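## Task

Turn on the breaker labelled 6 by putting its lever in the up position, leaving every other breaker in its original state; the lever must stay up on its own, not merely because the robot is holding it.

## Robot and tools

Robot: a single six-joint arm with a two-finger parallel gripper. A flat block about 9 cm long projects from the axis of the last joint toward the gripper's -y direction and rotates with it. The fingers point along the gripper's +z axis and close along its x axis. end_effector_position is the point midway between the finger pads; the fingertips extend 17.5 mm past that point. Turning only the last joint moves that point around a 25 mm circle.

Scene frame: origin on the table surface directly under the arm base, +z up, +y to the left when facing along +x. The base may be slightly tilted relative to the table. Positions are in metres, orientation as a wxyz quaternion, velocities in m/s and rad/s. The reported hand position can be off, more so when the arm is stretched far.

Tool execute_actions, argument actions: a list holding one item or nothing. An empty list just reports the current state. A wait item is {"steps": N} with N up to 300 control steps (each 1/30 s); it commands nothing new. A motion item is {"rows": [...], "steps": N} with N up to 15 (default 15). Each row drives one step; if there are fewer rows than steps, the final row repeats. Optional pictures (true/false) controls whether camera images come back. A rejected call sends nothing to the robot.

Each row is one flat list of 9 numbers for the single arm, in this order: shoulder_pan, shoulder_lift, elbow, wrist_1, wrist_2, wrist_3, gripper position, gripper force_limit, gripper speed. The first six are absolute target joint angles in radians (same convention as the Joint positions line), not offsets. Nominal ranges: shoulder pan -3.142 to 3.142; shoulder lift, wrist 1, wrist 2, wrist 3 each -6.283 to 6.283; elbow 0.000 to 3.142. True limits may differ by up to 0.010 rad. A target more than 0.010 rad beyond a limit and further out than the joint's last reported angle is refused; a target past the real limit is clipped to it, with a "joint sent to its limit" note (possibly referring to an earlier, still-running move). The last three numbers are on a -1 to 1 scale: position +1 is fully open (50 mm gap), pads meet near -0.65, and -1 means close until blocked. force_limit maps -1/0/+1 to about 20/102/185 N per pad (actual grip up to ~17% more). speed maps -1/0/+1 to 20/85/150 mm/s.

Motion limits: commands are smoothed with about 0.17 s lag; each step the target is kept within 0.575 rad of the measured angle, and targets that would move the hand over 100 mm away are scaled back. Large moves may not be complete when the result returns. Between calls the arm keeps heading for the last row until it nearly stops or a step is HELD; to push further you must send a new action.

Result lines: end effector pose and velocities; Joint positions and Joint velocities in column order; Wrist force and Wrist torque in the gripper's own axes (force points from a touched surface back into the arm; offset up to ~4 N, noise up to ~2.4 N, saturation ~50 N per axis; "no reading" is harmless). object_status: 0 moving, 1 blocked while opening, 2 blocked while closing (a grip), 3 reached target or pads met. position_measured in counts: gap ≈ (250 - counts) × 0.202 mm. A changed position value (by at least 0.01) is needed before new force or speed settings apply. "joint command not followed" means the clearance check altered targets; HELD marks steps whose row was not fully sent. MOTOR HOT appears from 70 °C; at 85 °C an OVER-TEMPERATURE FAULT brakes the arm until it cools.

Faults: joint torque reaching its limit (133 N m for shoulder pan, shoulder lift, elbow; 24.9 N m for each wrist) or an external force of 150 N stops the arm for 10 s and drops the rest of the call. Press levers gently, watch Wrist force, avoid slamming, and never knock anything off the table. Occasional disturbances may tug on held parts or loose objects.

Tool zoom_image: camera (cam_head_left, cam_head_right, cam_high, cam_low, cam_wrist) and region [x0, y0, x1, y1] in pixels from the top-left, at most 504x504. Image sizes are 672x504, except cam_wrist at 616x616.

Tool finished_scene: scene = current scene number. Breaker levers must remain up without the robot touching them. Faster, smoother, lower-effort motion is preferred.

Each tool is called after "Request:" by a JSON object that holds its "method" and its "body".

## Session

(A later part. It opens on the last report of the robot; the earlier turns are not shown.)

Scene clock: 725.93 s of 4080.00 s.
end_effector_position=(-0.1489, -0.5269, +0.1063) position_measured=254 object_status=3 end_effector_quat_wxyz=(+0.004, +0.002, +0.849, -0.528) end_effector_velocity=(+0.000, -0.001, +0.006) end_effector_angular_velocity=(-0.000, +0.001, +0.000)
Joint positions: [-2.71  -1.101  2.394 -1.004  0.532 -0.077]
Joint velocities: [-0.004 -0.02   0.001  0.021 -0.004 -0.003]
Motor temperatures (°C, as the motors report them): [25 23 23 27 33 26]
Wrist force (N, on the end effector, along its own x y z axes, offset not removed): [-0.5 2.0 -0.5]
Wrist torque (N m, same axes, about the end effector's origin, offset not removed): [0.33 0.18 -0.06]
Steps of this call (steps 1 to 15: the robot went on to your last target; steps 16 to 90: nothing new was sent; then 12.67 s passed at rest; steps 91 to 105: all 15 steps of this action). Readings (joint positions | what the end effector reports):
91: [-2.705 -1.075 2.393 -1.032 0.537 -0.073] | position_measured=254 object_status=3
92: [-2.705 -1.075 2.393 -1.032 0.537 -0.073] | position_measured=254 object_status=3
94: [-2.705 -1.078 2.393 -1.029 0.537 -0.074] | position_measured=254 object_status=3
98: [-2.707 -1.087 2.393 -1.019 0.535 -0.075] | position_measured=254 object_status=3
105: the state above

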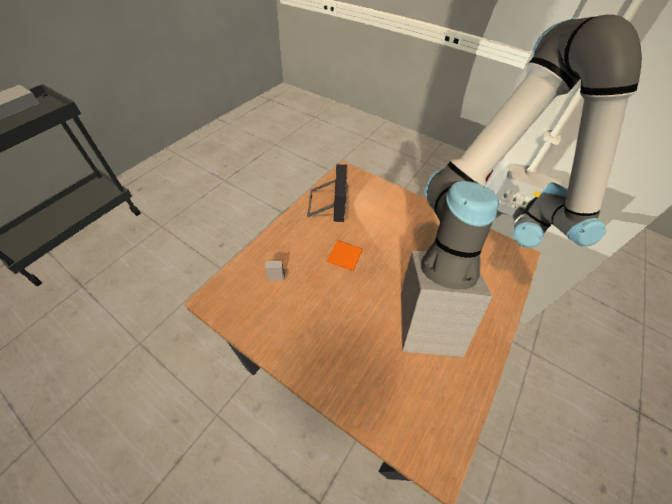

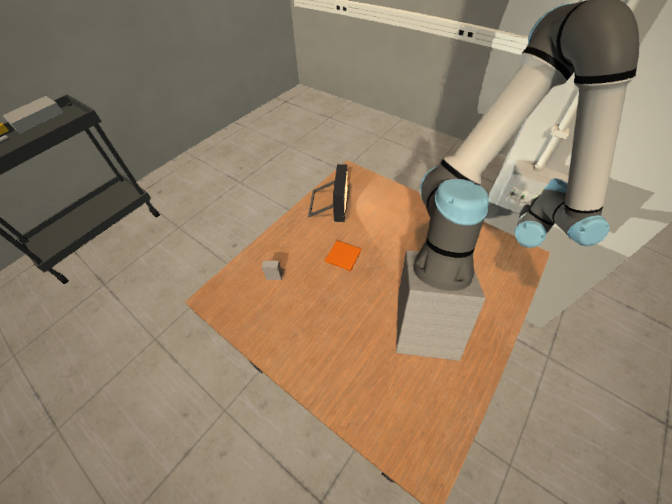

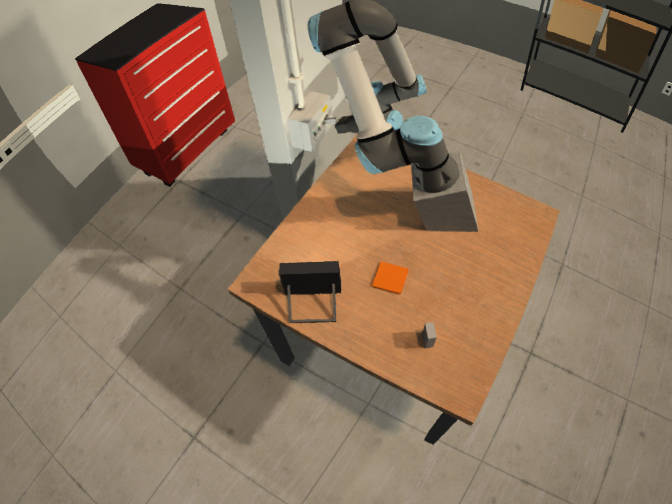

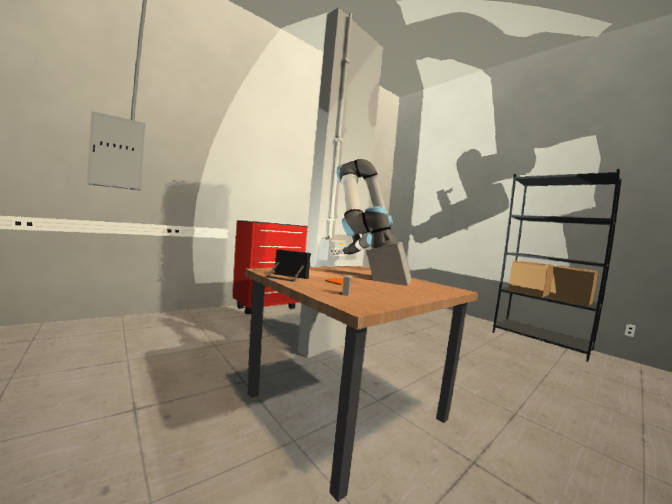

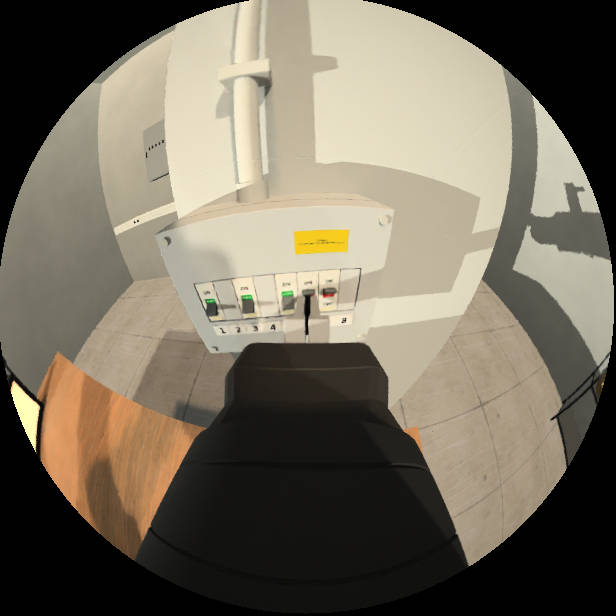

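Request:
{"method": "execute_actions", "body": {"actions": [{"rows":[[-2.7198,-1.0995,2.3993,-1.0056,0.5228,-0.0828,-1,0,0],[-2.7294,-1.0964,2.4049,-1.0090,0.5137,-0.0888,-1,0,0],[-2.7389,-1.0933,2.4104,-1.0125,0.5046,-0.0947,-1,0,0],[-2.7485,-1.0902,2.4160,-1.0159,0.4955,-0.1007,-1,0,0],[-2.7580,-1.0872,2.4216,-1.0194,0.4865,-0.1066,-1,0,0],[-2.7675,-1.0841,2.4272,-1.0228,0.4774,-0.1125,-1,0,0],[-2.7771,-1.0810,2.4328,-1.0263,0.4683,-0.1185,-1,0,0],[-2.7866,-1.0779,2.4383,-1.0297,0.4592,-0.1244,-1,0,0],[-2.7962,-1.0748,2.4439,-1.0332,0.4501,-0.1304,-1,0,0],[-2.8057,-1.0717,2.4495,-1.0366,0.4410,-0.1363,-1,0,0]],"steps":15}], "pictures": false}}

Request:
{"method": "execute_actions", "body": {"actions": [{"steps":12}]}}

Request:
{"method": "zoom_image", "body": {"camera": "cam_wrist", "region": [170,200,400,350]}}

Scene clock: 739.97 s of 4080.00 s.
end_effector_position=(-0.1507, -0.4985, +0.1042) position_measured=254 object_status=3 end_effector_quat_wxyz=(+0.004, +0.002, +0.849, -0.529) end_effector_velocity=(-0.001, +0.022, -0.001) end_effector_angular_velocity=(-0.005, +0.000, -0.002)
Joint positions: [-2.799 -1.074  2.446 -1.034  0.447 -0.132]
Joint velocities: [-0.073  0.023  0.041 -0.025 -0.067 -0.044]
Motor temperatures (°C, as the motors report them): [25 24 23 27 33 26]
Wrist force (N, on the end effector, along its own x y z axes, offset not removed): [2.1 0.5 -2.2]
Wrist torque (N m, same axes, about the end effector's origin, offset not removed): [-0.03 -0.22 -0.32]
Steps of this call (steps 1 to 15: the robot went on to your last target; steps 16 to 90: nothing new was sent; then 10.53 s passed at rest; steps 91 to 105: all 15 steps of this action). Readings (joint positions | what the end effector reports):
91: [-2.710 -1.103 2.394 -1.002 0.532 -0.077] | position_measured=254 object_status=3
92: [-2.712 -1.102 2.394 -1.003 0.530 -0.078] | position_measured=254 object_status=3
94: [-2.721 -1.100 2.400 -1.006 0.522 -0.084] | position_measured=254 object_status=3
98: [-2.752 -1.089 2.418 -1.017 0.493 -0.103] | position_measured=254 object_status=3
105: the state above

Scene clock: 740.37 s of 4080.00 s.
end_effector_position=(-0.1507, -0.4966, +0.1041) position_measured=254 object_status=3 end_effector_quat_wxyz=(+0.004, +0.002, +0.849, -0.529) end_effector_velocity=(+0.001, +0.001, -0.000) end_effector_angular_velocity=(+0.000, -0.001, +0.000)
Joint positions: [-2.806 -1.072  2.449 -1.037  0.441 -0.136]
Joint velocities: [-0.001  0.001  0.002 -0.001 -0.001 -0.001]
Motor temperatures (°C, as the motors report them): [25 24 23 27 33 26]
Wrist force (N, on the end effector, along its own x y z axes, offset not removed): [1.4 0.6 -2.8]
Wrist torque (N m, same axes, about the end effector's origin, offset not removed): [0.07 -0.14 -0.29]
Steps of this call (steps 1 to 12: the robot went on to your last target). Readings (joint positions | what the end effector reports):
1: [-2.801 -1.073 2.447 -1.035 0.445 -0.133] | position_measured=254 object_status=3
2: [-2.803 -1.073 2.448 -1.035 0.444 -0.134] | position_measured=254 object_status=3
4: [-2.804 -1.072 2.449 -1.036 0.442 -0.135] | position_measured=254 object_status=3
8: [-2.805 -1.072 2.449 -1.036 0.441 -0.136] | position_measured=254 object_status=3
12: the state above

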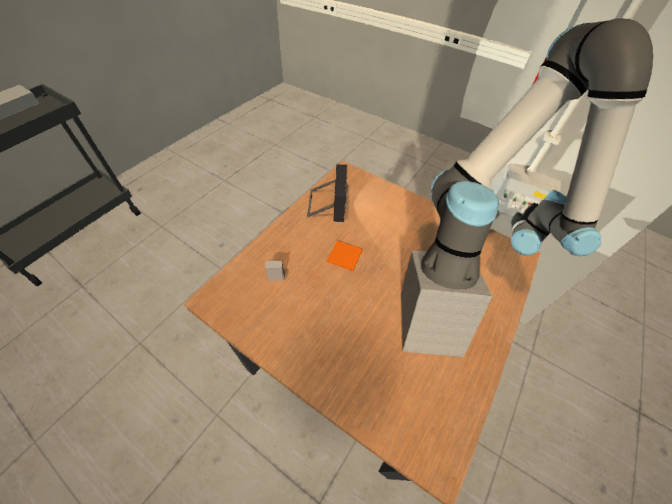

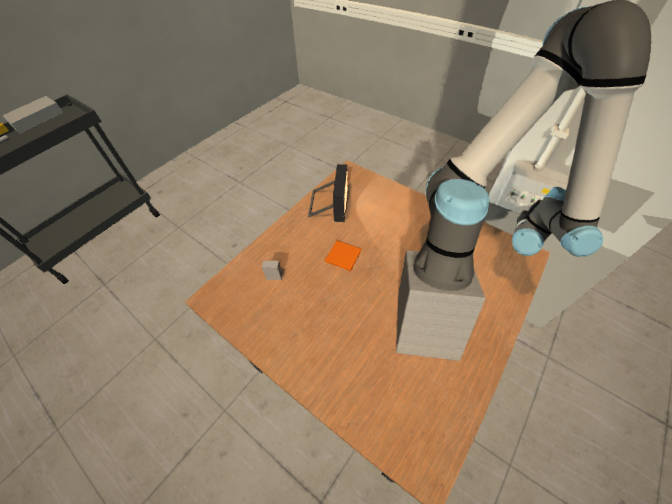

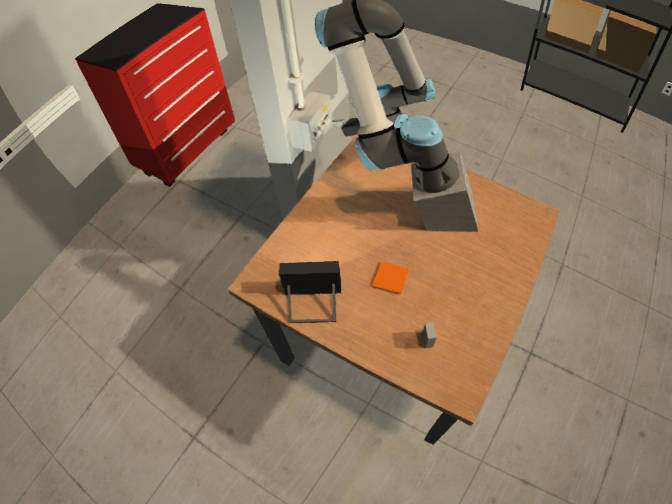

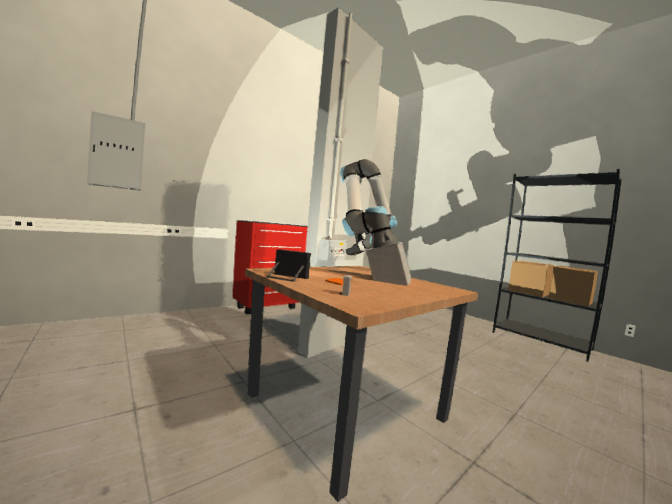

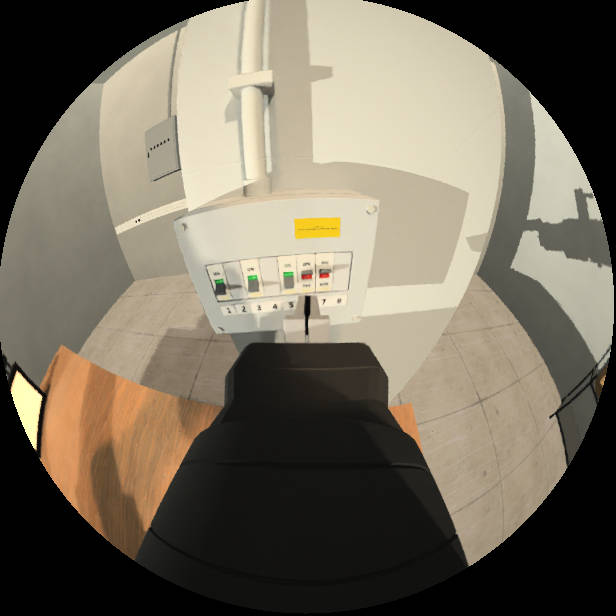

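Region (170, 200, 400, 350) of cam_wrist's 616x616 image, scaled by 2.191, with more detail than that image has; it fills the top 329 rows of this view, and the rest is white.

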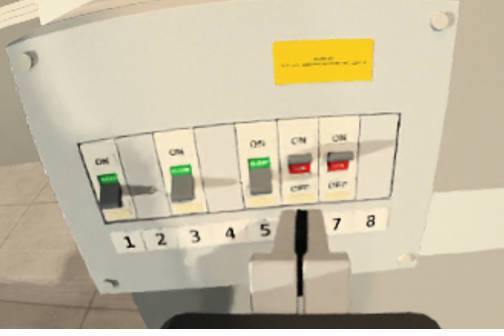

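Breaker 6 now shows red with its lever up. Breakers 1, 3 and 5 are still off, and 7 is still on.

Request:
{"method": "finished_scene", "body": {"scene": 2}}

The scene is finished: the task was done.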